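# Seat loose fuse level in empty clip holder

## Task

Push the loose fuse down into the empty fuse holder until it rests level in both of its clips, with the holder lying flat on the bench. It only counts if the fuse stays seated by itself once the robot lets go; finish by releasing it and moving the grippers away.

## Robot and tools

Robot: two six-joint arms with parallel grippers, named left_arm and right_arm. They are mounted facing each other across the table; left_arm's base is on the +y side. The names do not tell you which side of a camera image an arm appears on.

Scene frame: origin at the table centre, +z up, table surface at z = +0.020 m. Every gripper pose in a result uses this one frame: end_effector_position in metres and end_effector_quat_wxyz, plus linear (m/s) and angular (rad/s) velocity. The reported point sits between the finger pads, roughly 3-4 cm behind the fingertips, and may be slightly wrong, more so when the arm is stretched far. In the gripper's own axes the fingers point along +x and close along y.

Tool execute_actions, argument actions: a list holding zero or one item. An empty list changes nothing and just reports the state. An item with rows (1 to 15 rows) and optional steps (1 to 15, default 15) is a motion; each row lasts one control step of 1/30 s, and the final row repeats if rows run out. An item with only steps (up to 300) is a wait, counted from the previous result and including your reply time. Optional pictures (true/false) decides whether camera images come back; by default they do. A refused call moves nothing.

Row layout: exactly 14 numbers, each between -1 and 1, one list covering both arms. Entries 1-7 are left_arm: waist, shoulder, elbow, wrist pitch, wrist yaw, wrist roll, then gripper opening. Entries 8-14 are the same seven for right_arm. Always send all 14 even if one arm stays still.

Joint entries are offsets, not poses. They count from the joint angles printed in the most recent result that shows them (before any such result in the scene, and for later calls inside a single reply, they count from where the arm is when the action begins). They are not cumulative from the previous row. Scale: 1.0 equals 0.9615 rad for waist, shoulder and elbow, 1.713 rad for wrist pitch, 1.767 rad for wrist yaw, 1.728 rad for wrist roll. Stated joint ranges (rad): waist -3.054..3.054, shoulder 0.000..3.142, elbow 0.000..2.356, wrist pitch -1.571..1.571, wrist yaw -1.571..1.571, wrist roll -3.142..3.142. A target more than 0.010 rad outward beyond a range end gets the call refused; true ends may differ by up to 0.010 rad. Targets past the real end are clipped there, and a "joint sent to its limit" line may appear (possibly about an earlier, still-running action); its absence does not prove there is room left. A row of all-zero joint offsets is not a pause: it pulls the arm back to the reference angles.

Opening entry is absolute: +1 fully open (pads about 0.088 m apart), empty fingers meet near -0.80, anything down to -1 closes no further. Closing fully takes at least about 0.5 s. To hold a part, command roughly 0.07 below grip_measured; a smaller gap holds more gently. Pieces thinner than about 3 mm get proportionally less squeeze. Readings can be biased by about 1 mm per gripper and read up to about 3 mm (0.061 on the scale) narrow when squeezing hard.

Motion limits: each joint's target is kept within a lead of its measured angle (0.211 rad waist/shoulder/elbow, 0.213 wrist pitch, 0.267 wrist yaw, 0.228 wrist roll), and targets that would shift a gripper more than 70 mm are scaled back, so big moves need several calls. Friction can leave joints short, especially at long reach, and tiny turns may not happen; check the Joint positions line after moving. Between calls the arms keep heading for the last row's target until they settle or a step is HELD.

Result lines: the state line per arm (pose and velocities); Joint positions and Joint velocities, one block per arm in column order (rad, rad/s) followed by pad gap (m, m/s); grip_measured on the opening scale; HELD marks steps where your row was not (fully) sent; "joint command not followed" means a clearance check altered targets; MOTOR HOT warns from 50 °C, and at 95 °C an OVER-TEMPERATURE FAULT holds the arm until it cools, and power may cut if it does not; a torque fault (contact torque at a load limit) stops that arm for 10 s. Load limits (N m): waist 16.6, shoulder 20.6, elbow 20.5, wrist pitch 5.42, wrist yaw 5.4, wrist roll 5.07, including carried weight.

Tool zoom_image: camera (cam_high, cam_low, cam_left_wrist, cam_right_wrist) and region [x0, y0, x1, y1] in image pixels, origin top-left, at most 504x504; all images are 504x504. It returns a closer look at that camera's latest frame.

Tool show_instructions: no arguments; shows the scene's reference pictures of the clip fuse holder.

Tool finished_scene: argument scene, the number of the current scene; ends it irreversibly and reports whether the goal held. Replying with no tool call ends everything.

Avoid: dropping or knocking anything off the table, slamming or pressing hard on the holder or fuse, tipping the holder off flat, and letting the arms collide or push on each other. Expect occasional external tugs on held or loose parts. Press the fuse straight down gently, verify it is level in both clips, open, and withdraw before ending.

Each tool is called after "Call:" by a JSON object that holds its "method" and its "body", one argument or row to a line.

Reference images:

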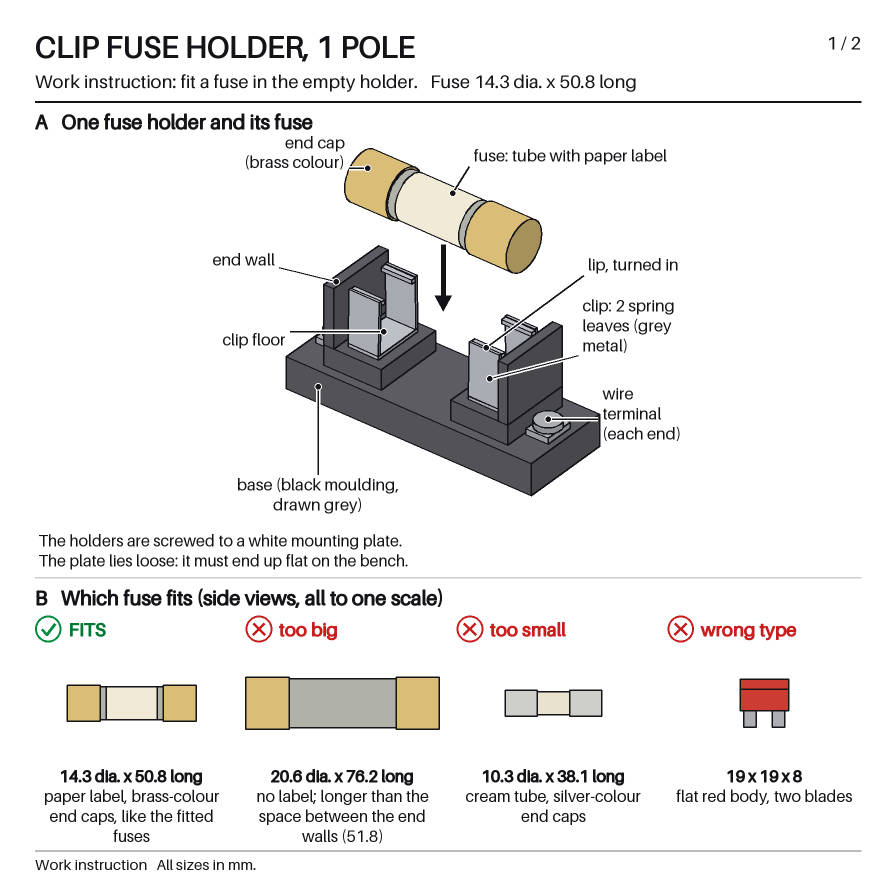

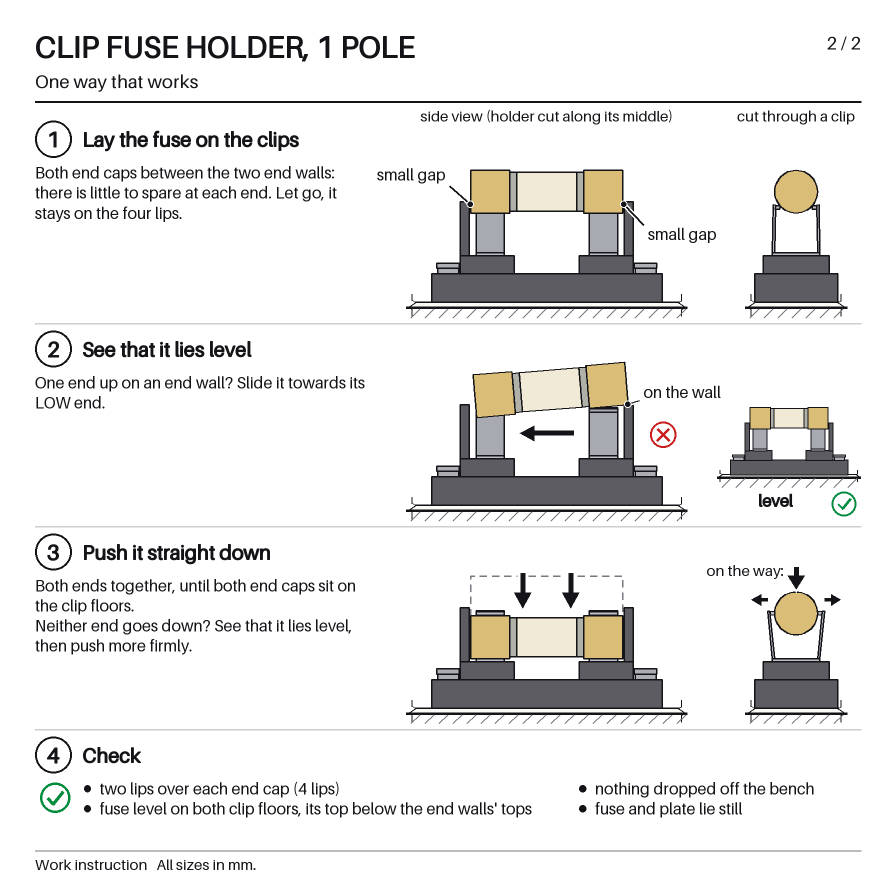

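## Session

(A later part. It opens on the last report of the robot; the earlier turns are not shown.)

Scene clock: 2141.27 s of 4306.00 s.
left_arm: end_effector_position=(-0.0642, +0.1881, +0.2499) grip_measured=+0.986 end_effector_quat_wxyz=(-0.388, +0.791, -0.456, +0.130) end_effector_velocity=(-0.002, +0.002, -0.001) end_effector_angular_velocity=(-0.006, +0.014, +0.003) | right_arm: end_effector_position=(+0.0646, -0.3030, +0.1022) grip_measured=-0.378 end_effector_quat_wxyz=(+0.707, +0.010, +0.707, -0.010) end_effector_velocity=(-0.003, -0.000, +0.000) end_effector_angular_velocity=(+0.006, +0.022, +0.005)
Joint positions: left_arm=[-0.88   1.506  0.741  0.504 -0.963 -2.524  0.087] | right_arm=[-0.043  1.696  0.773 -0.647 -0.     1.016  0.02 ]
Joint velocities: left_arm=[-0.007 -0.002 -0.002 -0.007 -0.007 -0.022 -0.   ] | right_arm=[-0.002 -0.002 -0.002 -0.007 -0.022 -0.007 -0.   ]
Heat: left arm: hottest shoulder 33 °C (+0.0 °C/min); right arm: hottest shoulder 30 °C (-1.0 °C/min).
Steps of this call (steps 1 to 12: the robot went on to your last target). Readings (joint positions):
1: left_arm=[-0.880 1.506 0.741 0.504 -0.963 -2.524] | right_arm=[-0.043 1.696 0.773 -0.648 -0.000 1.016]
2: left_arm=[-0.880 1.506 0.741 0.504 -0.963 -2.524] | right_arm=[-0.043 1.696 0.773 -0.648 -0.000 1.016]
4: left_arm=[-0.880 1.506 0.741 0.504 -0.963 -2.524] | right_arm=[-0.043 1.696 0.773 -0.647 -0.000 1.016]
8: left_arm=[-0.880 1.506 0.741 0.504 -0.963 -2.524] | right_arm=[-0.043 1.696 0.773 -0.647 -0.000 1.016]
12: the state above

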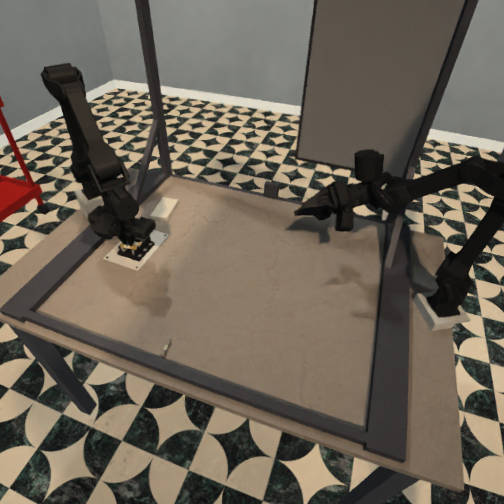

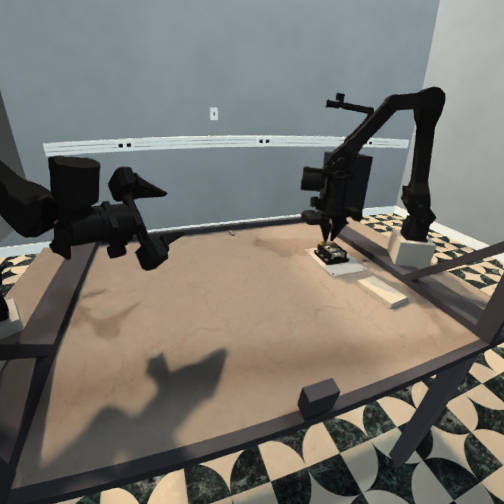

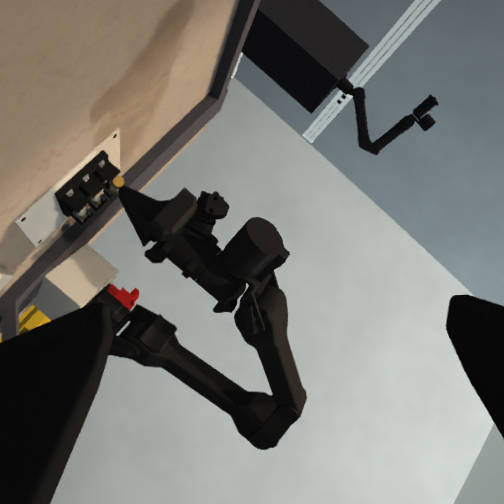

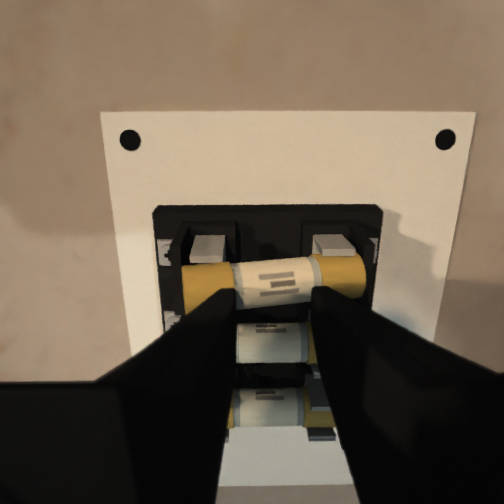

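Call:
{"method": "execute_actions", "body": {
  "actions": [
    {"rows": [[0,0,0,0,0,0,1, 0,0.012,-0.011,0.001,0,0,-0.38],[0,0,0,0,0,0,1, 0,0.016,-0.0145,0.001,0,0,-0.38],[0,0,0,0,0,0,1, 0,0.02,-0.018,0.001,0,0,-0.38],[0,0,0,0,0,0,1, 0,0.024,-0.0215,0.001,0,0,-0.38],[0,0,0,0,0,0,1, 0,0.028,-0.025,0.0015,0.001,0,-0.38],[0,0,0,0,0,0,1, 0,0.032,-0.0285,0.0015,0.001,0,-0.38],[0,0,0,0,0,0,1, 0,0.036,-0.032,0.002,0.001,0,-0.38],[0,0,0,0,0,0,1, 0,0.04,-0.036,0.002,0.001,0,-0.38]], "steps": 15}
  ]
}}

Scene clock: 2155.37 s of 4306.00 s.
left_arm: end_effector_position=(-0.0642, +0.1881, +0.2499) grip_measured=+0.986 end_effector_quat_wxyz=(-0.388, +0.791, -0.456, +0.130) end_effector_velocity=(+0.000, +0.001, -0.001) end_effector_angular_velocity=(+0.002, +0.001, +0.006) | right_arm: end_effector_position=(+0.0633, -0.3047, +0.0998) grip_measured=-0.378 end_effector_quat_wxyz=(+0.705, +0.008, +0.709, -0.012) end_effector_velocity=(-0.003, -0.004, +0.000) end_effector_angular_velocity=(-0.014, +0.018, +0.005)
Joint positions: left_arm=[-0.88   1.506  0.741  0.504 -0.963 -2.524  0.087] | right_arm=[-0.043  1.702  0.767 -0.644 -0.001  1.016  0.02 ]
Joint velocities: left_arm=[-0.002 -0.002 -0.002 -0.007 -0.007 -0.007 -0.   ] | right_arm=[-0.002 -0.002 -0.002 -0.022 -0.007 -0.007  0.   ]
Heat: left arm: hottest shoulder 33 °C (+0.0 °C/min); right arm: hottest shoulder 30 °C (-1.0 °C/min).
Steps of this call (steps 1 to 15: the robot went on to your last target; steps 16 to 90: nothing new was sent; then 10.60 s passed at rest; steps 91 to 105: all 15 steps of this action). Readings (joint positions):
91: left_arm=[-0.880 1.506 0.741 0.504 -0.963 -2.524] | right_arm=[-0.043 1.696 0.773 -0.647 -0.000 1.016]
92: left_arm=[-0.880 1.506 0.741 0.504 -0.963 -2.524] | right_arm=[-0.043 1.696 0.772 -0.647 -0.000 1.016]
94: left_arm=[-0.880 1.506 0.741 0.504 -0.963 -2.524] | right_arm=[-0.043 1.698 0.771 -0.647 -0.001 1.016]
98: left_arm=[-0.880 1.506 0.741 0.504 -0.963 -2.524] | right_arm=[-0.043 1.701 0.768 -0.646 -0.001 1.016]
105: the state above

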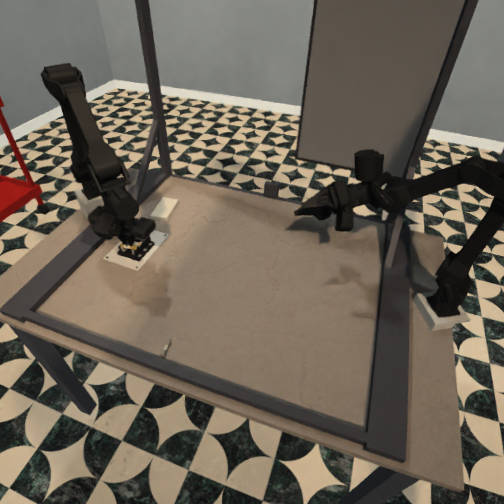

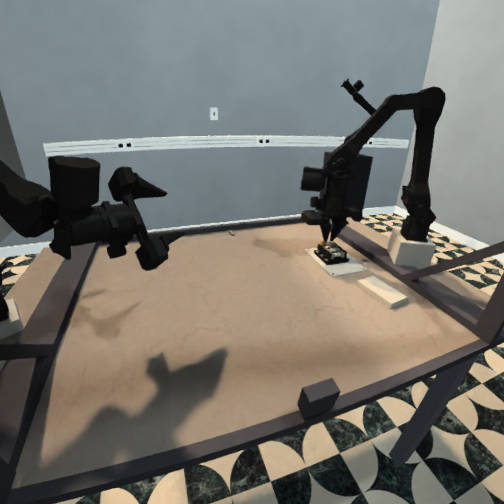

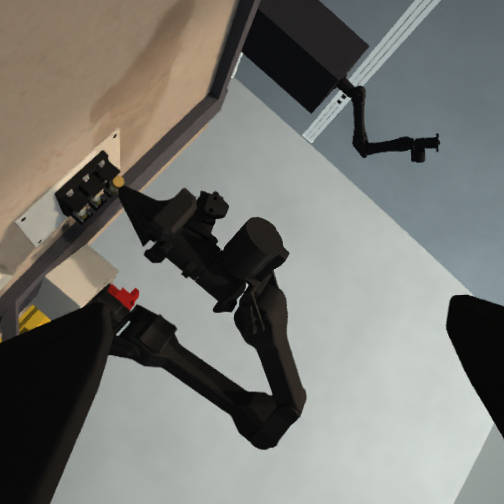

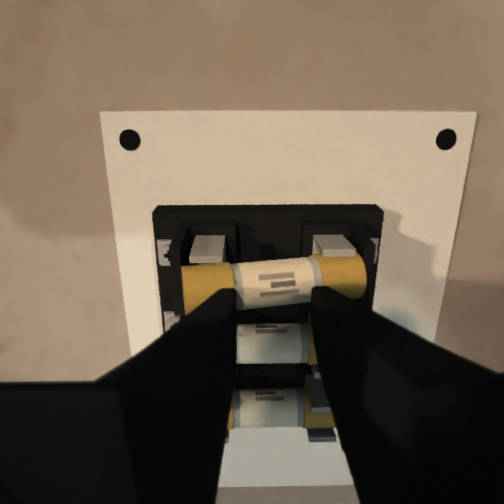

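Call:
{"method": "execute_actions", "body": {
  "actions": [
    {"rows": [[0,0,0,0,0,0,1, 0,0.04,-0.035,0.001,0.002,0,-0.38],[0,0,0,0,0,0,1, 0,0.046,-0.04,0.002,0.002,0,-0.38],[0,0,0,0,0,0,1, 0,0.052,-0.045,0.0025,0.002,0,-0.38],[0,0,0,0,0,0,1, 0,0.058,-0.05,0.003,0.002,0,-0.38],[0,0,0,0,0,0,1, 0,0.064,-0.055,0.0035,0.0025,0,-0.38],[0,0,0,0,0,0,1, 0,0.07,-0.06,0.004,0.0025,0,-0.38],[0,0,0,0,0,0,1, 0,0.076,-0.065,0.0045,0.003,0,-0.38],[0,0,0,0,0,0,1, 0,0.082,-0.07,0.005,0.003,0,-0.38],[0,0,0,0,0,0,1, 0,0.088,-0.075,0.0055,0.003,0,-0.38],[0,0,0,0,0,0,1, 0,0.094,-0.08,0.006,0.0035,0,-0.38],[0,0,0,0,0,0,1, 0,0.1,-0.085,0.0065,0.0035,0,-0.38],[0,0,0,0,0,0,1, 0,0.105,-0.09,0.007,0.0035,0,-0.38]], "steps": 15}
  ]
}}

Scene clock: 2167.03 s of 4306.00 s.
left_arm: end_effector_position=(-0.0642, +0.1881, +0.2499) grip_measured=+0.986 end_effector_quat_wxyz=(-0.388, +0.791, -0.456, +0.130) end_effector_velocity=(-0.002, +0.002, -0.001) end_effector_angular_velocity=(-0.006, +0.014, +0.003) | right_arm: end_effector_position=(+0.0608, -0.3074, +0.0932) grip_measured=-0.378 end_effector_quat_wxyz=(+0.701, +0.004, +0.713, -0.016) end_effector_velocity=(-0.005, -0.002, -0.002) end_effector_angular_velocity=(-0.002, +0.028, -0.010)
Joint positions: left_arm=[-0.88   1.506  0.741  0.504 -0.963 -2.524  0.087] | right_arm=[-0.043  1.72   0.754 -0.628 -0.004  1.016  0.02 ]
Joint velocities: left_arm=[-0.007 -0.002 -0.002 -0.007 -0.007 -0.022 -0.   ] | right_arm=[-0.002  0.002 -0.007 -0.007 -0.022  0.007 -0.   ]
Heat: left arm: hottest shoulder 33 °C (+0.0 °C/min); right arm: hottest shoulder 29 °C (-1.0 °C/min).
Steps of this call (steps 1 to 15: the robot went on to your last target; steps 16 to 90: nothing new was sent; then 8.17 s passed at rest; steps 91 to 105: all 15 steps of this action). Readings (joint positions):
91: left_arm=[-0.880 1.506 0.741 0.504 -0.963 -2.524] | right_arm=[-0.043 1.705 0.766 -0.640 -0.002 1.016]
92: left_arm=[-0.880 1.506 0.741 0.504 -0.963 -2.524] | right_arm=[-0.043 1.706 0.765 -0.640 -0.002 1.016]
94: left_arm=[-0.880 1.506 0.741 0.504 -0.963 -2.524] | right_arm=[-0.043 1.709 0.762 -0.638 -0.002 1.016]
98: left_arm=[-0.880 1.506 0.741 0.504 -0.963 -2.524] | right_arm=[-0.043 1.714 0.759 -0.634 -0.003 1.016]
105: the state above

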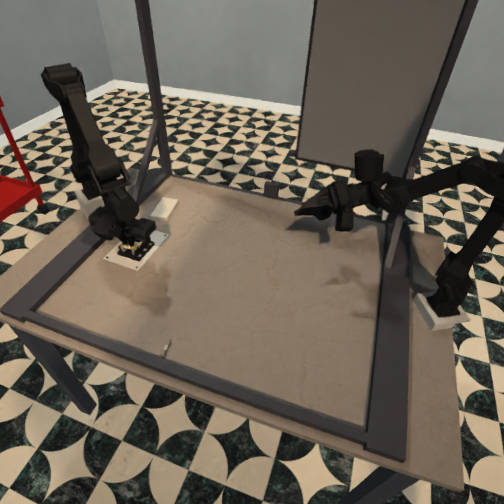

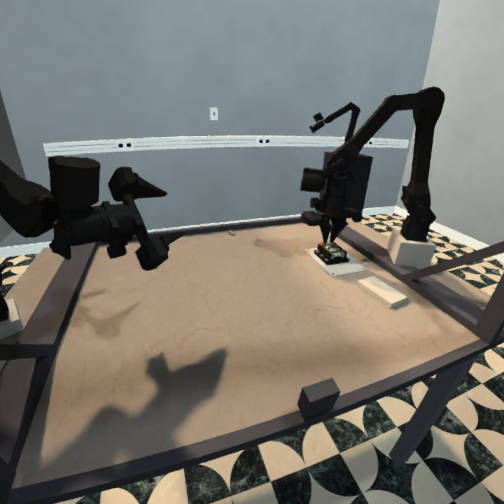

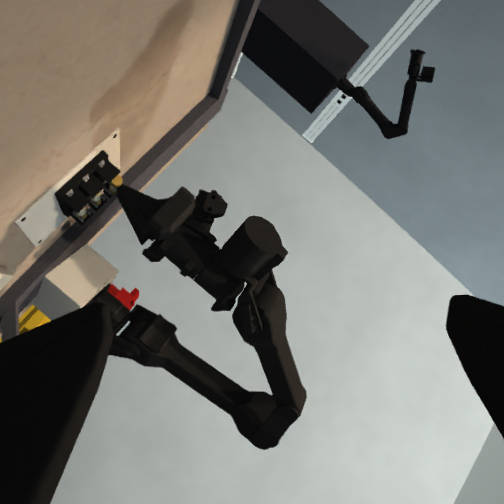

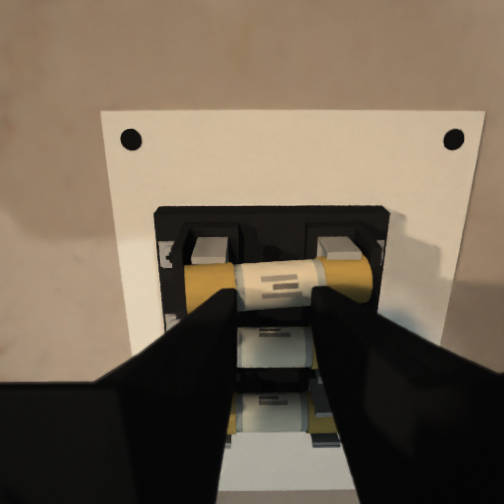

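Call:
{"method": "execute_actions", "body": {
  "actions": [
    {"rows": [[0,0,0,0,0,0,1, 0,0.09,-0.079,-0.001,0.005,0,-0.38],[0,0,0,0,0,0,1, 0,0.094,-0.082,0,0.005,0,-0.38],[0,0,0,0,0,0,1, 0,0.098,-0.085,0.001,0.005,0,-0.38],[0,0,0,0,0,0,1, 0,0.102,-0.088,0.002,0.005,0,-0.38],[0,0,0,0,0,0,1, 0,0.106,-0.091,0.003,0.005,0,-0.38],[0,0,0,0,0,0,1, 0,0.11,-0.094,0.004,0.005,0,-0.38],[0,0,0,0,0,0,1, 0,0.114,-0.097,0.005,0.005,0,-0.38],[0,0,0,0,0,0,1, 0,0.118,-0.1,0.006,0.005,0,-0.38],[0,0,0,0,0,0,1, 0,0.122,-0.103,0.007,0.005,0,-0.38],[0,0,0,0,0,0,1, 0,0.126,-0.106,0.008,0.005,0,-0.38]], "steps": 15}
  ]
}}

Scene clock: 2178.77 s of 4306.00 s.
left_arm: end_effector_position=(-0.0642, +0.1881, +0.2499) grip_measured=+0.986 end_effector_quat_wxyz=(-0.388, +0.791, -0.456, +0.130) end_effector_velocity=(+0.000, +0.001, -0.001) end_effector_angular_velocity=(+0.002, +0.001, +0.006) | right_arm: end_effector_position=(+0.0568, -0.3111, +0.0806) grip_measured=-0.381 end_effector_quat_wxyz=(+0.695, -0.004, +0.719, -0.022) end_effector_velocity=(+0.003, -0.002, -0.001) end_effector_angular_velocity=(-0.010, -0.019, +0.006)
Joint positions: left_arm=[-0.88   1.506  0.741  0.504 -0.963 -2.524  0.087] | right_arm=[-0.04   1.76   0.735 -0.593 -0.009  1.016  0.02 ]
Joint velocities: left_arm=[-0.002 -0.002 -0.002 -0.007 -0.007 -0.007 -0.   ] | right_arm=[-0.002  0.002 -0.002  0.007  0.022 -0.007  0.   ]
Heat: left arm: hottest shoulder 33 °C (+0.0 °C/min); right arm: hottest shoulder 30 °C (+0.0 °C/min).
Steps of this call (steps 1 to 15: the robot went on to your last target; steps 16 to 90: nothing new was sent; then 8.23 s passed at rest; steps 91 to 105: all 15 steps of this action). Readings (joint positions):
91: left_arm=[-0.880 1.506 0.741 0.504 -0.963 -2.524] | right_arm=[-0.043 1.720 0.753 -0.628 -0.004 1.016]
92: left_arm=[-0.880 1.506 0.741 0.504 -0.963 -2.524] | right_arm=[-0.043 1.721 0.753 -0.627 -0.004 1.016]
94: left_arm=[-0.880 1.506 0.741 0.504 -0.963 -2.524] | right_arm=[-0.043 1.723 0.751 -0.623 -0.005 1.016]
98: left_arm=[-0.880 1.506 0.741 0.504 -0.963 -2.524] | right_arm=[-0.043 1.735 0.745 -0.606 -0.007 1.016]
105: the state above

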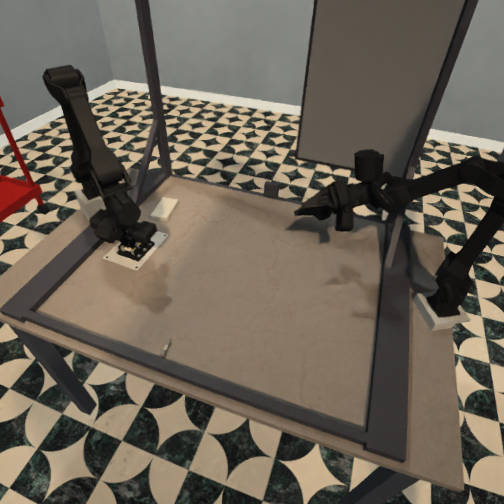

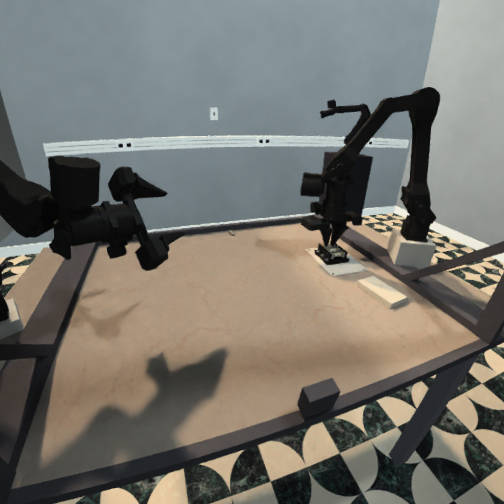

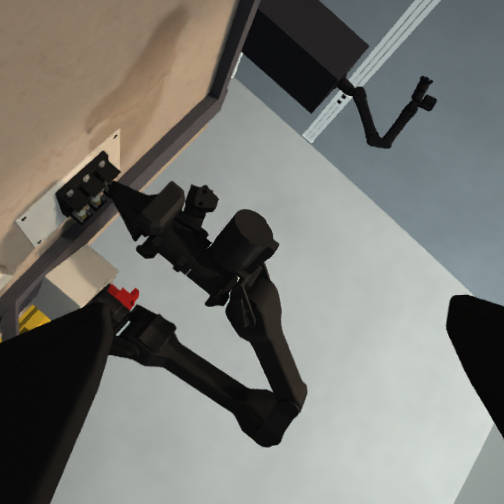

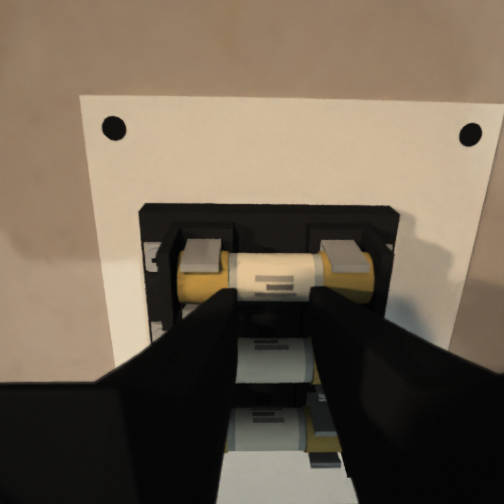

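Call:
{"method": "execute_actions", "body": {
  "actions": [
    {"rows": [[0,0,0,0,0,0,1, 0,0.075,-0.076,-0.01,0.007,0,-0.38],[0,0,0,0,0,0,1, 0,0.066,-0.066,-0.008,0.007,0,-0.38],[0,0,0,0,0,0,1, 0,0.057,-0.056,-0.006,0.006,0,-0.38],[0,0,0,0,0,0,1, 0,0.048,-0.046,-0.004,0.006,0,-0.38],[0,0,0,0,0,0,1, 0,0.039,-0.036,-0.002,0.005,0,-0.38],[0,0,0,0,0,0,1, 0,0.03,-0.026,0,0.005,0,-0.38],[0,0,0,0,0,0,1, 0,0.021,-0.017,0,0.005,0,-0.38],[0,0,0,0,0,0,1, 0,0.012,-0.008,0,0.005,0,-0.38],[0,0,0,0,0,0,1, 0,0.003,0,0,0.005,0,-0.38],[0,0,0,0,0,0,1, 0,-0.006,0.008,0,0.005,0,-0.38],[0,0,0,0,0,0,1, 0,-0.015,0.015,-0.002,0.005,0,-0.38],[0,0,0,0,0,0,1, 0,-0.024,0.021,-0.004,0.005,0,-0.38],[0,0,0,0,0,0,1, 0,-0.033,0.026,-0.006,0.005,0,-0.38],[0,0,0,0,0,0,1, 0,-0.042,0.03,-0.009,0.005,0,-0.38],[0,0,0,0,0,0,1, 0,-0.05,0.034,-0.012,0.005,0,-0.38]], "steps": 15}
  ],
  "pictures": false
}}

Call:
{"method": "execute_actions", "body": {
  "actions": [
    {"steps": 15}
  ]
}}

Scene clock: 2193.27 s of 4306.00 s.
left_arm: end_effector_position=(-0.0642, +0.1881, +0.2499) grip_measured=+0.986 end_effector_quat_wxyz=(-0.388, +0.791, -0.456, +0.130) end_effector_velocity=(+0.001, +0.002, -0.003) end_effector_angular_velocity=(+0.016, -0.004, +0.006) | right_arm: end_effector_position=(+0.0615, -0.3043, +0.0893) grip_measured=-0.381 end_effector_quat_wxyz=(+0.702, +0.006, +0.712, -0.012) end_effector_velocity=(+0.010, -0.002, +0.034) end_effector_angular_velocity=(-0.001, -0.060, +0.001)
Joint positions: left_arm=[-0.88   1.506  0.741  0.504 -0.963 -2.524  0.087] | right_arm=[-0.04   1.735  0.752 -0.602 -0.007  1.016  0.02 ]
Joint velocities: left_arm=[-0.002 -0.002 -0.002 -0.022 -0.007 -0.007 -0.   ] | right_arm=[-0.007 -0.115  0.042 -0.125  0.051 -0.007 -0.   ]
Heat: left arm: hottest shoulder 33 °C (+0.0 °C/min); right arm: hottest shoulder 30 °C (+0.0 °C/min).
Steps of this call (steps 1 to 15: the robot went on to your last target; steps 16 to 90: nothing new was sent; then 11.00 s passed at rest; steps 91 to 105: all 15 steps of this action). Readings (joint positions):
91: left_arm=[-0.880 1.506 0.741 0.504 -0.963 -2.524] | right_arm=[-0.040 1.760 0.735 -0.593 -0.009 1.016]
92: left_arm=[-0.880 1.506 0.741 0.504 -0.963 -2.524] | right_arm=[-0.040 1.759 0.735 -0.592 -0.009 1.016]
94: left_arm=[-0.880 1.506 0.741 0.504 -0.963 -2.524] | right_arm=[-0.040 1.755 0.736 -0.591 -0.009 1.016]
98: left_arm=[-0.880 1.506 0.741 0.504 -0.963 -2.524] | right_arm=[-0.040 1.748 0.743 -0.593 -0.009 1.016]
105: the state above

Scene clock: 2193.77 s of 4306.00 s.
left_arm: end_effector_position=(-0.0642, +0.1881, +0.2499) grip_measured=+0.986 end_effector_quat_wxyz=(-0.388, +0.791, -0.456, +0.130) end_effector_velocity=(+0.000, +0.000, -0.001) end_effector_angular_velocity=(+0.003, +0.005, -0.004) | right_arm: end_effector_position=(+0.0630, -0.3030, +0.0936) grip_measured=-0.381 end_effector_quat_wxyz=(+0.705, +0.008, +0.709, -0.009) end_effector_velocity=(+0.000, +0.002, +0.001) end_effector_angular_velocity=(+0.014, -0.001, -0.010)
Joint positions: left_arm=[-0.88   1.506  0.741  0.504 -0.963 -2.524  0.087] | right_arm=[-0.04   1.721  0.758 -0.612 -0.003  1.016  0.02 ]
Joint velocities: left_arm=[ 0.002 -0.002 -0.002 -0.007  0.007 -0.007 -0.   ] | right_arm=[-0.002 -0.007 -0.002  0.007 -0.007  0.007 -0.   ]
Heat: left arm: hottest shoulder 33 °C (+0.0 °C/min); right arm: hottest shoulder 30 °C (+0.0 °C/min).
Steps of this call (steps 1 to 15: the robot went on to your last target). Readings (joint positions):
1: left_arm=[-0.880 1.506 0.741 0.504 -0.963 -2.524] | right_arm=[-0.040 1.731 0.753 -0.605 -0.004 1.016]
2: left_arm=[-0.880 1.506 0.741 0.504 -0.963 -2.524] | right_arm=[-0.040 1.728 0.754 -0.608 -0.003 1.016]
4: left_arm=[-0.880 1.506 0.741 0.504 -0.963 -2.524] | right_arm=[-0.040 1.724 0.756 -0.609 -0.003 1.016]
8: left_arm=[-0.880 1.506 0.741 0.504 -0.963 -2.524] | right_arm=[-0.040 1.721 0.758 -0.611 -0.003 1.016]
15: the state above

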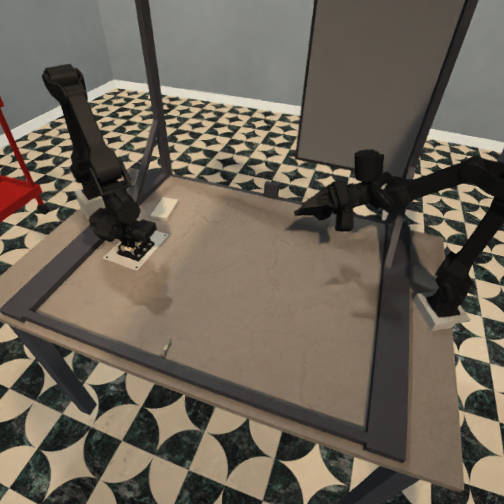

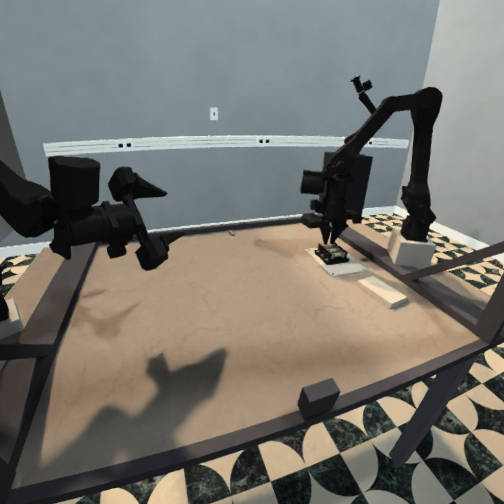

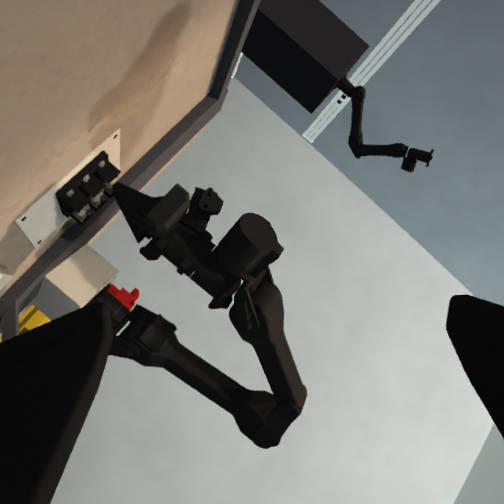

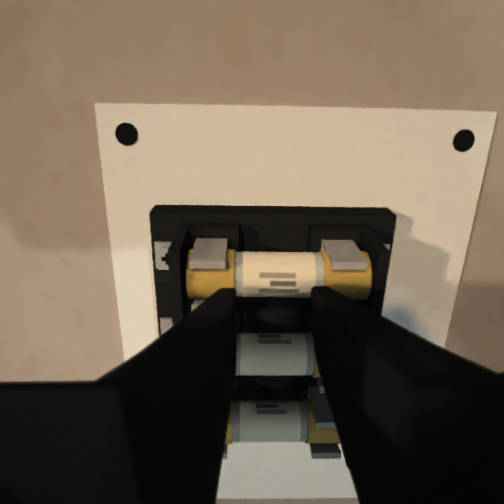

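Call:
{"method": "zoom_image", "body": {
  "camera": "cam_right_wrist",
  "region": [150, 200, 400, 340]
}}

Call:
{"method": "zoom_image", "body": {
  "camera": "cam_left_wrist",
  "region": [50, 140, 150, 230]
}}

Call:
{"method": "zoom_image", "body": {
  "camera": "cam_high",
  "region": [100, 215, 180, 275]
}}

Region (150, 200, 400, 340) of cam_right_wrist's 504x504 image, scaled by 2.016, with more detail than that image has; it fills the top 282 rows of this view, and the rest is white.

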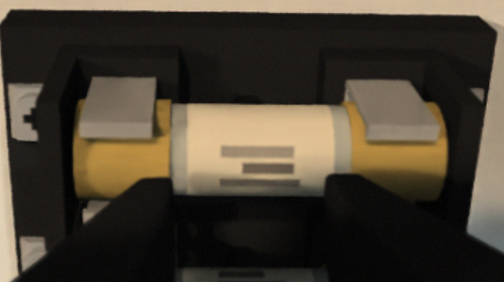

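Region (50, 140, 150, 230) of cam_left_wrist's 504x504 image, scaled by 5.040, with more detail than that image has; it fills the top 454 rows of this view, and the rest is white.

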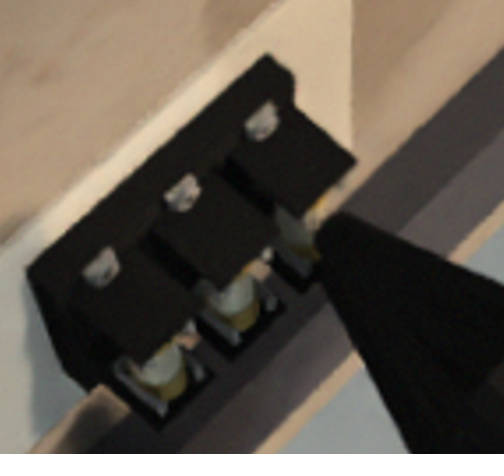

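Region (100, 215, 180, 275) of cam_high's 504x504 image, scaled by 6.300, with more detail than that image has; it fills the top 378 rows of this view, and the rest is white.

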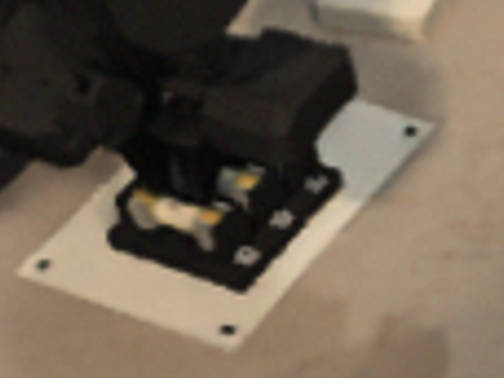

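Call:
{"method": "execute_actions", "body": {
  "actions": [
    {"rows": [[0,0,0,0,0,0,1, -0.004,0,0,0.002,0,0,-0.43],[0,0,0,0,0,0,1, -0.007,0,-0.003,0.003,0,0,-0.48],[0,0,0,0,0,0,1, -0.01,0.002,-0.006,0.004,0,0,-0.53],[0,0,0,0,0,0,1, -0.012,0.004,-0.008,0.005,0,0,-0.53],[0,0,0,0,0,0,1, -0.014,0.006,-0.01,0.0065,0,0,-0.53],[0,0,0,0,0,0,1, -0.014,0.0075,-0.0115,0.008,0,0,-0.53],[0,0,0,0,0,0,1, -0.014,0.009,-0.013,0.0095,0,0,-0.53],[0,0,0,0,0,0,1, -0.014,0.0105,-0.0145,0.011,0,0,-0.53],[0,0,0,0,0,0,1, -0.014,0.012,-0.016,0.0125,0,0,-0.53],[0,0,0,0,0,0,1, -0.014,0.014,-0.0175,0.014,0,0,-0.53],[0,0,0,0,0,0,1, -0.014,0.0156,-0.0187,0.0152,0,0,-0.53]], "steps": 15}
  ],
  "pictures": false
}}

Call:
{"method": "execute_actions", "body": {
  "actions": [
    {"steps": 10}
  ]
}}

Scene clock: 2238.60 s of 4306.00 s.
left_arm: end_effector_position=(-0.0642, +0.1881, +0.2499) grip_measured=+0.986 end_effector_quat_wxyz=(-0.388, +0.791, -0.456, +0.130) end_effector_velocity=(-0.002, +0.000, -0.001) end_effector_angular_velocity=(-0.005, +0.017, -0.006) | right_arm: end_effector_position=(+0.0650, -0.3046, +0.0896) grip_measured=-0.526 end_effector_quat_wxyz=(+0.706, +0.013, +0.708, -0.012) end_effector_velocity=(-0.003, -0.003, -0.004) end_effector_angular_velocity=(-0.006, +0.013, +0.005)
Joint positions: left_arm=[-0.88   1.506  0.741  0.504 -0.963 -2.524  0.087] | right_arm=[-0.05   1.73   0.748 -0.589 -0.003  1.016  0.013]
Joint velocities: left_arm=[-0.002 -0.002 -0.002 -0.007  0.007 -0.022 -0.001] | right_arm=[-0.002  0.007 -0.012  0.007 -0.007 -0.007 -0.001]
Heat: left arm: hottest shoulder 33 °C (+0.0 °C/min); right arm: hottest shoulder 32 °C (+2.0 °C/min).
Steps of this call (steps 1 to 15: the robot went on to your last target; steps 16 to 90: nothing new was sent; then 41.33 s passed at rest; steps 91 to 105: all 15 steps of this action). Readings (joint positions):
91: left_arm=[-0.880 1.506 0.741 0.504 -0.963 -2.524] | right_arm=[-0.040 1.721 0.758 -0.612 -0.003 1.016]
92: left_arm=[-0.880 1.506 0.741 0.504 -0.963 -2.524] | right_arm=[-0.040 1.721 0.758 -0.612 -0.003 1.016]
94: left_arm=[-0.880 1.506 0.741 0.504 -0.963 -2.524] | right_arm=[-0.043 1.721 0.758 -0.610 -0.003 1.016]
98: left_arm=[-0.880 1.506 0.741 0.504 -0.963 -2.524] | right_arm=[-0.050 1.722 0.756 -0.600 -0.003 1.016]
105: the state above

Scene clock: 2238.93 s of 4306.00 s.
left_arm: end_effector_position=(-0.0642, +0.1881, +0.2499) grip_measured=+0.986 end_effector_quat_wxyz=(-0.388, +0.791, -0.456, +0.130) end_effector_velocity=(+0.000, +0.002, -0.001) end_effector_angular_velocity=(-0.007, +0.005, +0.006) | right_arm: end_effector_position=(+0.0652, -0.3044, +0.0896) grip_measured=-0.527 end_effector_quat_wxyz=(+0.706, +0.013, +0.708, -0.012) end_effector_velocity=(-0.001, -0.001, +0.001) end_effector_angular_velocity=(+0.002, +0.007, +0.005)
Joint positions: left_arm=[-0.88   1.506  0.741  0.504 -0.963 -2.524  0.087] | right_arm=[-0.05   1.73   0.747 -0.588 -0.003  1.016  0.013]
Joint velocities: left_arm=[-0.002 -0.002 -0.007  0.007 -0.007 -0.007 -0.   ] | right_arm=[-0.002 -0.007 -0.002 -0.007 -0.007 -0.007 -0.   ]
Heat: left arm: hottest shoulder 33 °C (+0.0 °C/min); right arm: hottest shoulder 32 °C (+2.0 °C/min).
Steps of this call (steps 1 to 10: the robot went on to your last target). Readings (joint positions):
1: left_arm=[-0.880 1.506 0.741 0.504 -0.963 -2.524] | right_arm=[-0.050 1.730 0.747 -0.589 -0.003 1.016]
2: left_arm=[-0.880 1.506 0.741 0.504 -0.963 -2.524] | right_arm=[-0.050 1.730 0.747 -0.588 -0.003 1.016]
4: left_arm=[-0.880 1.506 0.741 0.504 -0.963 -2.524] | right_arm=[-0.050 1.730 0.747 -0.588 -0.003 1.016]
8: left_arm=[-0.880 1.506 0.741 0.504 -0.963 -2.524] | right_arm=[-0.050 1.730 0.747 -0.588 -0.003 1.016]
10: the state above

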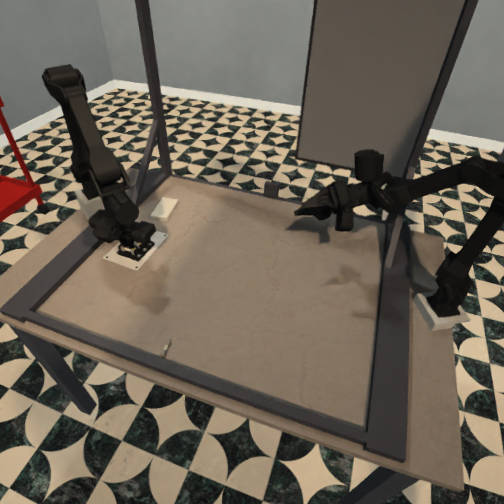

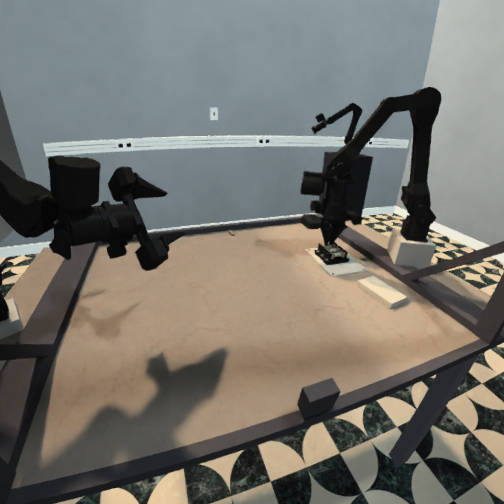

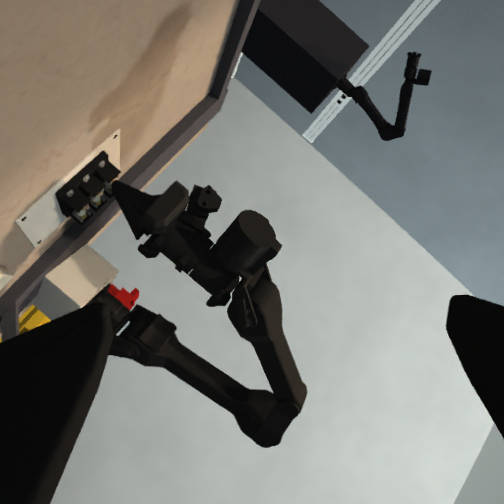

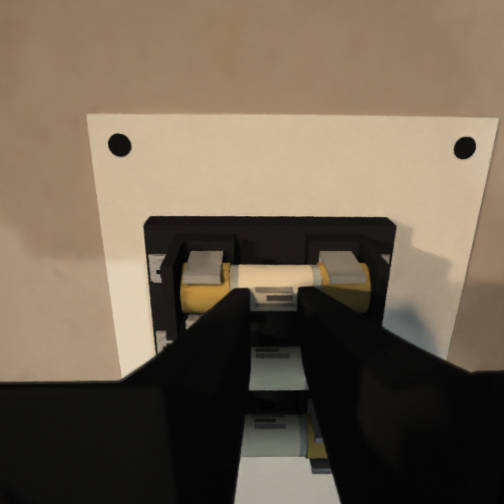

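Call:
{"method": "execute_actions", "body": {
  "actions": [
    {"rows": [[0,0,0,0,0,0,1, 0,0.007,-0.008,0.002,0,0,-0.53],[0,0,0,0,0,0,1, 0,0.009,-0.009,0.003,0,0,-0.53],[0,0,0,0,0,0,1, 0,0.011,-0.01,0.004,0,0,-0.53],[0,0,0,0,0,0,1, 0,0.013,-0.0115,0.005,0,0,-0.53],[0,0,0,0,0,0,1, 0,0.015,-0.013,0.006,0,0,-0.53],[0,0,0,0,0,0,1, 0,0.017,-0.0145,0.007,0,0,-0.53],[0,0,0,0,0,0,1, 0,0.02,-0.017,0.0075,0,0,-0.53],[0,0,0,0,0,0,1, 0,0.025,-0.021,0.008,0,0,-0.53],[0,0,0,0,0,0,1, 0,0.031,-0.026,0.008,0,0,-0.53],[0,0,0,0,0,0,1, 0,0.037,-0.031,0.008,0,0,-0.53],[0,0,0,0,0,0,1, 0,0.043,-0.036,0.008,0,0,-0.53],[0,0,0,0,0,0,1, 0,0.049,-0.041,0.008,0,0,-0.53],[0,0,0,0,0,0,1, 0,0.055,-0.046,0.008,0,0,-0.53],[0,0,0,0,0,0,1, 0,0.06,-0.051,0.008,0,0,-0.53]], "steps": 15}
  ],
  "pictures": false
}}

Call:
{"method": "execute_actions", "body": {
  "actions": [
    {"steps": 8}
  ]
}}

Scene clock: 2257.43 s of 4306.00 s.
left_arm: end_effector_position=(-0.0642, +0.1881, +0.2499) grip_measured=+0.986 end_effector_quat_wxyz=(-0.388, +0.791, -0.456, +0.130) end_effector_velocity=(-0.001, +0.002, +0.001) end_effector_angular_velocity=(-0.002, +0.003, +0.001) | right_arm: end_effector_position=(+0.0632, -0.3074, +0.0849) grip_measured=-0.527 end_effector_quat_wxyz=(+0.704, +0.010, +0.710, -0.016) end_effector_velocity=(-0.005, -0.001, -0.003) end_effector_angular_velocity=(+0.006, +0.022, +0.010)
Joint positions: left_arm=[-0.88   1.506  0.741  0.504 -0.963 -2.524  0.087] | right_arm=[-0.05   1.742  0.736 -0.577 -0.003  1.016  0.013]
Joint velocities: left_arm=[-0.007 -0.007 -0.002 -0.007 -0.007 -0.007 -0.   ] | right_arm=[ 0.002  0.002 -0.012  0.007 -0.022 -0.007 -0.   ]
Heat: left arm: hottest shoulder 33 °C (+0.0 °C/min); right arm: hottest shoulder 31 °C (+1.0 °C/min).
Steps of this call (steps 1 to 15: the robot went on to your last target; steps 16 to 90: nothing new was sent; then 15.00 s passed at rest; steps 91 to 105: all 15 steps of this action). Readings (joint positions):
91: left_arm=[-0.880 1.506 0.741 0.504 -0.963 -2.524] | right_arm=[-0.050 1.730 0.747 -0.588 -0.003 1.016]
92: left_arm=[-0.880 1.506 0.741 0.504 -0.963 -2.524] | right_arm=[-0.050 1.730 0.747 -0.587 -0.003 1.016]
94: left_arm=[-0.880 1.506 0.741 0.504 -0.963 -2.524] | right_arm=[-0.050 1.733 0.746 -0.584 -0.003 1.016]
98: left_arm=[-0.880 1.506 0.741 0.504 -0.963 -2.524] | right_arm=[-0.050 1.736 0.743 -0.581 -0.003 1.016]
105: the state above

Scene clock: 2257.70 s of 4306.00 s.
left_arm: end_effector_position=(-0.0642, +0.1881, +0.2499) grip_measured=+0.986 end_effector_quat_wxyz=(-0.388, +0.791, -0.456, +0.130) end_effector_velocity=(+0.002, +0.004, -0.002) end_effector_angular_velocity=(+0.005, +0.001, +0.031) | right_arm: end_effector_position=(+0.0630, -0.3076, +0.0845) grip_measured=-0.527 end_effector_quat_wxyz=(+0.704, +0.009, +0.710, -0.016) end_effector_velocity=(-0.003, -0.004, +0.001) end_effector_angular_velocity=(-0.010, +0.016, +0.005)
Joint positions: left_arm=[-0.88   1.506  0.741  0.504 -0.963 -2.524  0.087] | right_arm=[-0.05   1.743  0.735 -0.577 -0.003  1.016  0.013]
Joint velocities: left_arm=[-0.007 -0.002 -0.002 -0.022 -0.037 -0.022  0.   ] | right_arm=[-0.002 -0.007 -0.002 -0.022 -0.007 -0.007 -0.   ]
Heat: left arm: hottest shoulder 33 °C (+0.0 °C/min); right arm: hottest shoulder 31 °C (+1.0 °C/min).
Steps of this call (steps 1 to 8: the robot went on to your last target). Readings (joint positions):
1: left_arm=[-0.880 1.506 0.741 0.504 -0.963 -2.524] | right_arm=[-0.050 1.742 0.736 -0.577 -0.003 1.016]
2: left_arm=[-0.880 1.506 0.741 0.504 -0.963 -2.524] | right_arm=[-0.050 1.742 0.736 -0.577 -0.003 1.016]
4: left_arm=[-0.880 1.506 0.741 0.504 -0.963 -2.524] | right_arm=[-0.050 1.742 0.735 -0.577 -0.003 1.016]
8: the state above

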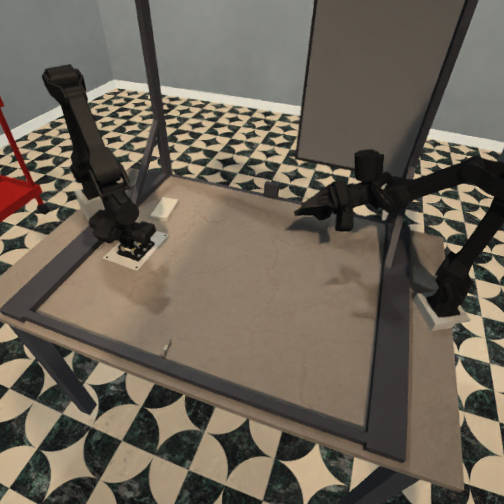

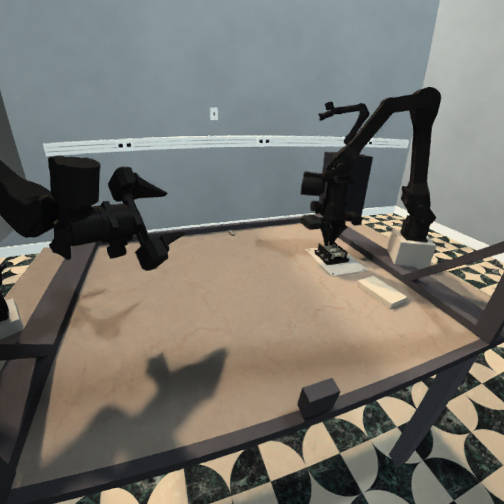

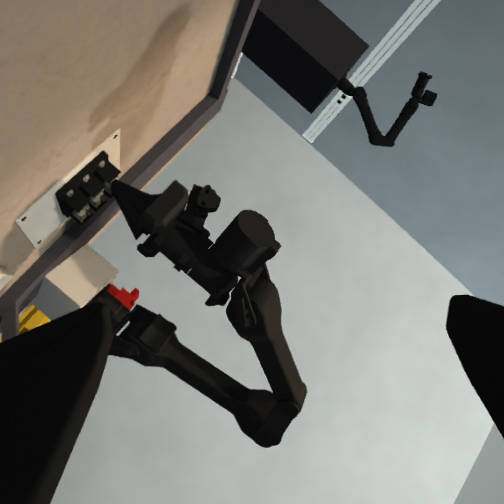

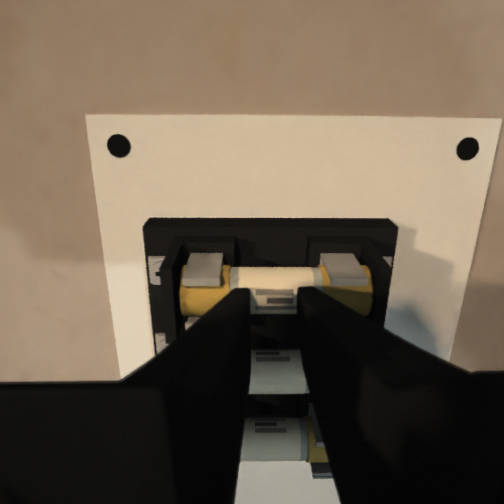

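Call:
{"method": "execute_actions", "body": {
  "actions": [
    {"rows": [[0,0,0,0,0,0,1, 0,0.035,-0.028,0,0,0,-0.53],[0,0,0,0,0,0,1, 0,0.022,-0.016,0,0,0,-0.53],[0,0,0,0,0,0,1, 0,0.009,-0.004,0,0,0,-0.53],[0,0,0,0,0,0,1, 0,-0.004,0.008,-0.001,0,0,-0.53],[0,0,0,0,0,0,1, 0,-0.017,0.018,-0.004,0,0,-0.53],[0,0,0,0,0,0,1, 0,-0.03,0.027,-0.014,0,0,-0.53],[0,0,0,0,0,0,1, 0,-0.048,0.04,-0.03,0,0,-0.53],[0,0,0,0,0,0,1, 0,-0.07,0.057,-0.052,0,0,-0.53],[0,0,0,0,0,0,1, 0,-0.095,0.078,-0.078,0,0,-0.53],[0,0,0,0,0,0,1, 0,-0.12,0.102,-0.106,0,0,-0.4],[0,0,0,0,0,0,1, 0,-0.145,0.128,-0.135,0,0,-0.2],[0,0,0,0,0,0,1, 0,-0.168,0.153,-0.162,0,0,0.1],[0,0,0,0,0,0,1, 0,-0.188,0.177,-0.187,0,0,0.4],[0,0,0,0,0,0,1, 0,-0.203,0.196,-0.206,0,0,0.7],[0,0,0,0,0,0,1, 0,-0.213,0.208,-0.219,0,0,1]], "steps": 15}
  ],
  "pictures": false
}}

Call:
{"method": "execute_actions", "body": {
  "actions": [
    {"steps": 20}
  ]
}}

Scene clock: 2272.50 s of 4306.00 s.
left_arm: end_effector_position=(-0.0642, +0.1881, +0.2499) grip_measured=+0.986 end_effector_quat_wxyz=(-0.388, +0.791, -0.456, +0.130) end_effector_velocity=(+0.000, +0.001, +0.001) end_effector_angular_velocity=(-0.012, +0.007, +0.006) | right_arm: end_effector_position=(+0.0666, -0.3022, +0.1510) grip_measured=+0.031 end_effector_quat_wxyz=(+0.707, +0.014, +0.707, -0.011) end_effector_velocity=(+0.027, +0.041, +0.277) end_effector_angular_velocity=(+0.266, -0.169, +0.005)
Joint positions: left_arm=[-0.88   1.506  0.741  0.504 -0.963 -2.524  0.087] | right_arm=[-0.05   1.585  0.883 -0.865 -0.003  1.016  0.041]
Joint velocities: left_arm=[-0.002 -0.002 -0.002  0.007 -0.007 -0.007 -0.   ] | right_arm=[-0.002 -0.593  0.623 -0.901 -0.007 -0.007  0.175]
Heat: left arm: hottest shoulder 33 °C (+0.0 °C/min); right arm: hottest shoulder 30 °C (-1.0 °C/min).
Steps of this call (steps 1 to 15: the robot went on to your last target; steps 16 to 90: nothing new was sent; then 11.30 s passed at rest; steps 91 to 105: all 15 steps of this action). Readings (joint positions):
91: left_arm=[-0.880 1.506 0.741 0.504 -0.963 -2.524] | right_arm=[-0.050 1.742 0.735 -0.577 -0.003 1.016]
92: left_arm=[-0.880 1.506 0.741 0.504 -0.963 -2.524] | right_arm=[-0.050 1.740 0.737 -0.577 -0.003 1.016]
94: left_arm=[-0.880 1.506 0.741 0.504 -0.963 -2.524] | right_arm=[-0.050 1.736 0.740 -0.578 -0.003 1.016]
98: left_arm=[-0.880 1.506 0.741 0.504 -0.963 -2.524] | right_arm=[-0.050 1.723 0.753 -0.613 -0.003 1.016]
105: the state above

Scene clock: 2273.17 s of 4306.00 s.
left_arm: end_effector_position=(-0.0642, +0.1881, +0.2499) grip_measured=+0.986 end_effector_quat_wxyz=(-0.388, +0.791, -0.456, +0.130) end_effector_velocity=(+0.000, +0.001, -0.001) end_effector_angular_velocity=(-0.006, +0.014, +0.008) | right_arm: end_effector_position=(+0.0652, -0.3043, +0.1704) grip_measured=+1.000 end_effector_quat_wxyz=(+0.707, +0.014, +0.707, -0.011) end_effector_velocity=(-0.002, -0.002, -0.000) end_effector_angular_velocity=(-0.002, +0.010, -0.010)
Joint positions: left_arm=[-0.88   1.506  0.741  0.504 -0.963 -2.524  0.087] | right_arm=[-0.05   1.543  0.926 -0.95  -0.003  1.016  0.088]
Joint velocities: left_arm=[-0.002 -0.002 -0.002 -0.007 -0.007 -0.022 -0.   ] | right_arm=[-0.002 -0.002 -0.002 -0.007 -0.007  0.007  0.   ]
Heat: left arm: hottest shoulder 33 °C (+0.0 °C/min); right arm: hottest shoulder 30 °C (-1.0 °C/min).
Steps of this call (steps 1 to 20: the robot went on to your last target). Readings (joint positions):
1: left_arm=[-0.880 1.506 0.741 0.504 -0.963 -2.524] | right_arm=[-0.050 1.568 0.901 -0.891 -0.003 1.016]
2: left_arm=[-0.880 1.506 0.741 0.504 -0.963 -2.524] | right_arm=[-0.050 1.555 0.913 -0.908 -0.003 1.016]
4: left_arm=[-0.880 1.506 0.741 0.504 -0.963 -2.524] | right_arm=[-0.050 1.544 0.925 -0.929 -0.003 1.016]
8: left_arm=[-0.880 1.506 0.741 0.504 -0.963 -2.524] | right_arm=[-0.050 1.543 0.926 -0.947 -0.003 1.016]
20: the state above

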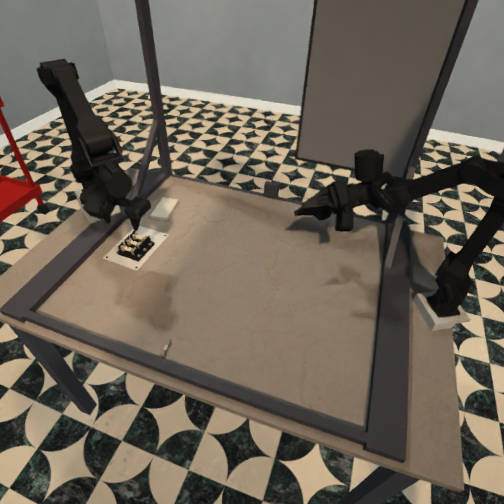

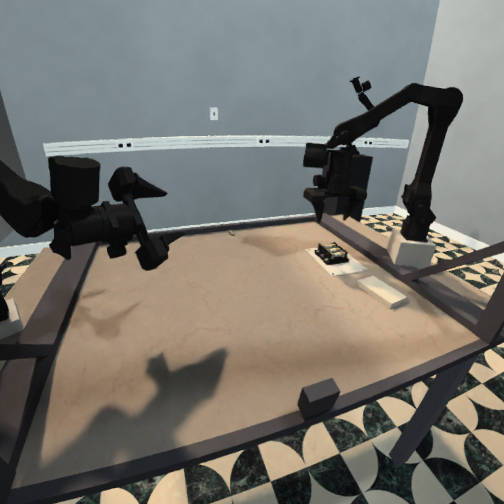

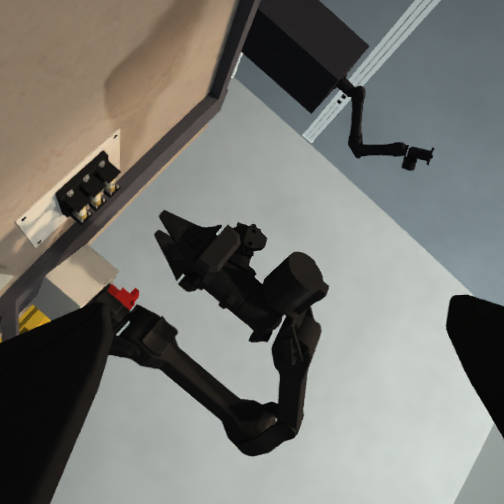

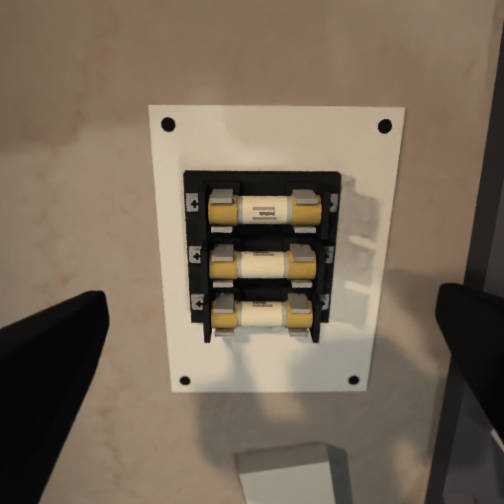

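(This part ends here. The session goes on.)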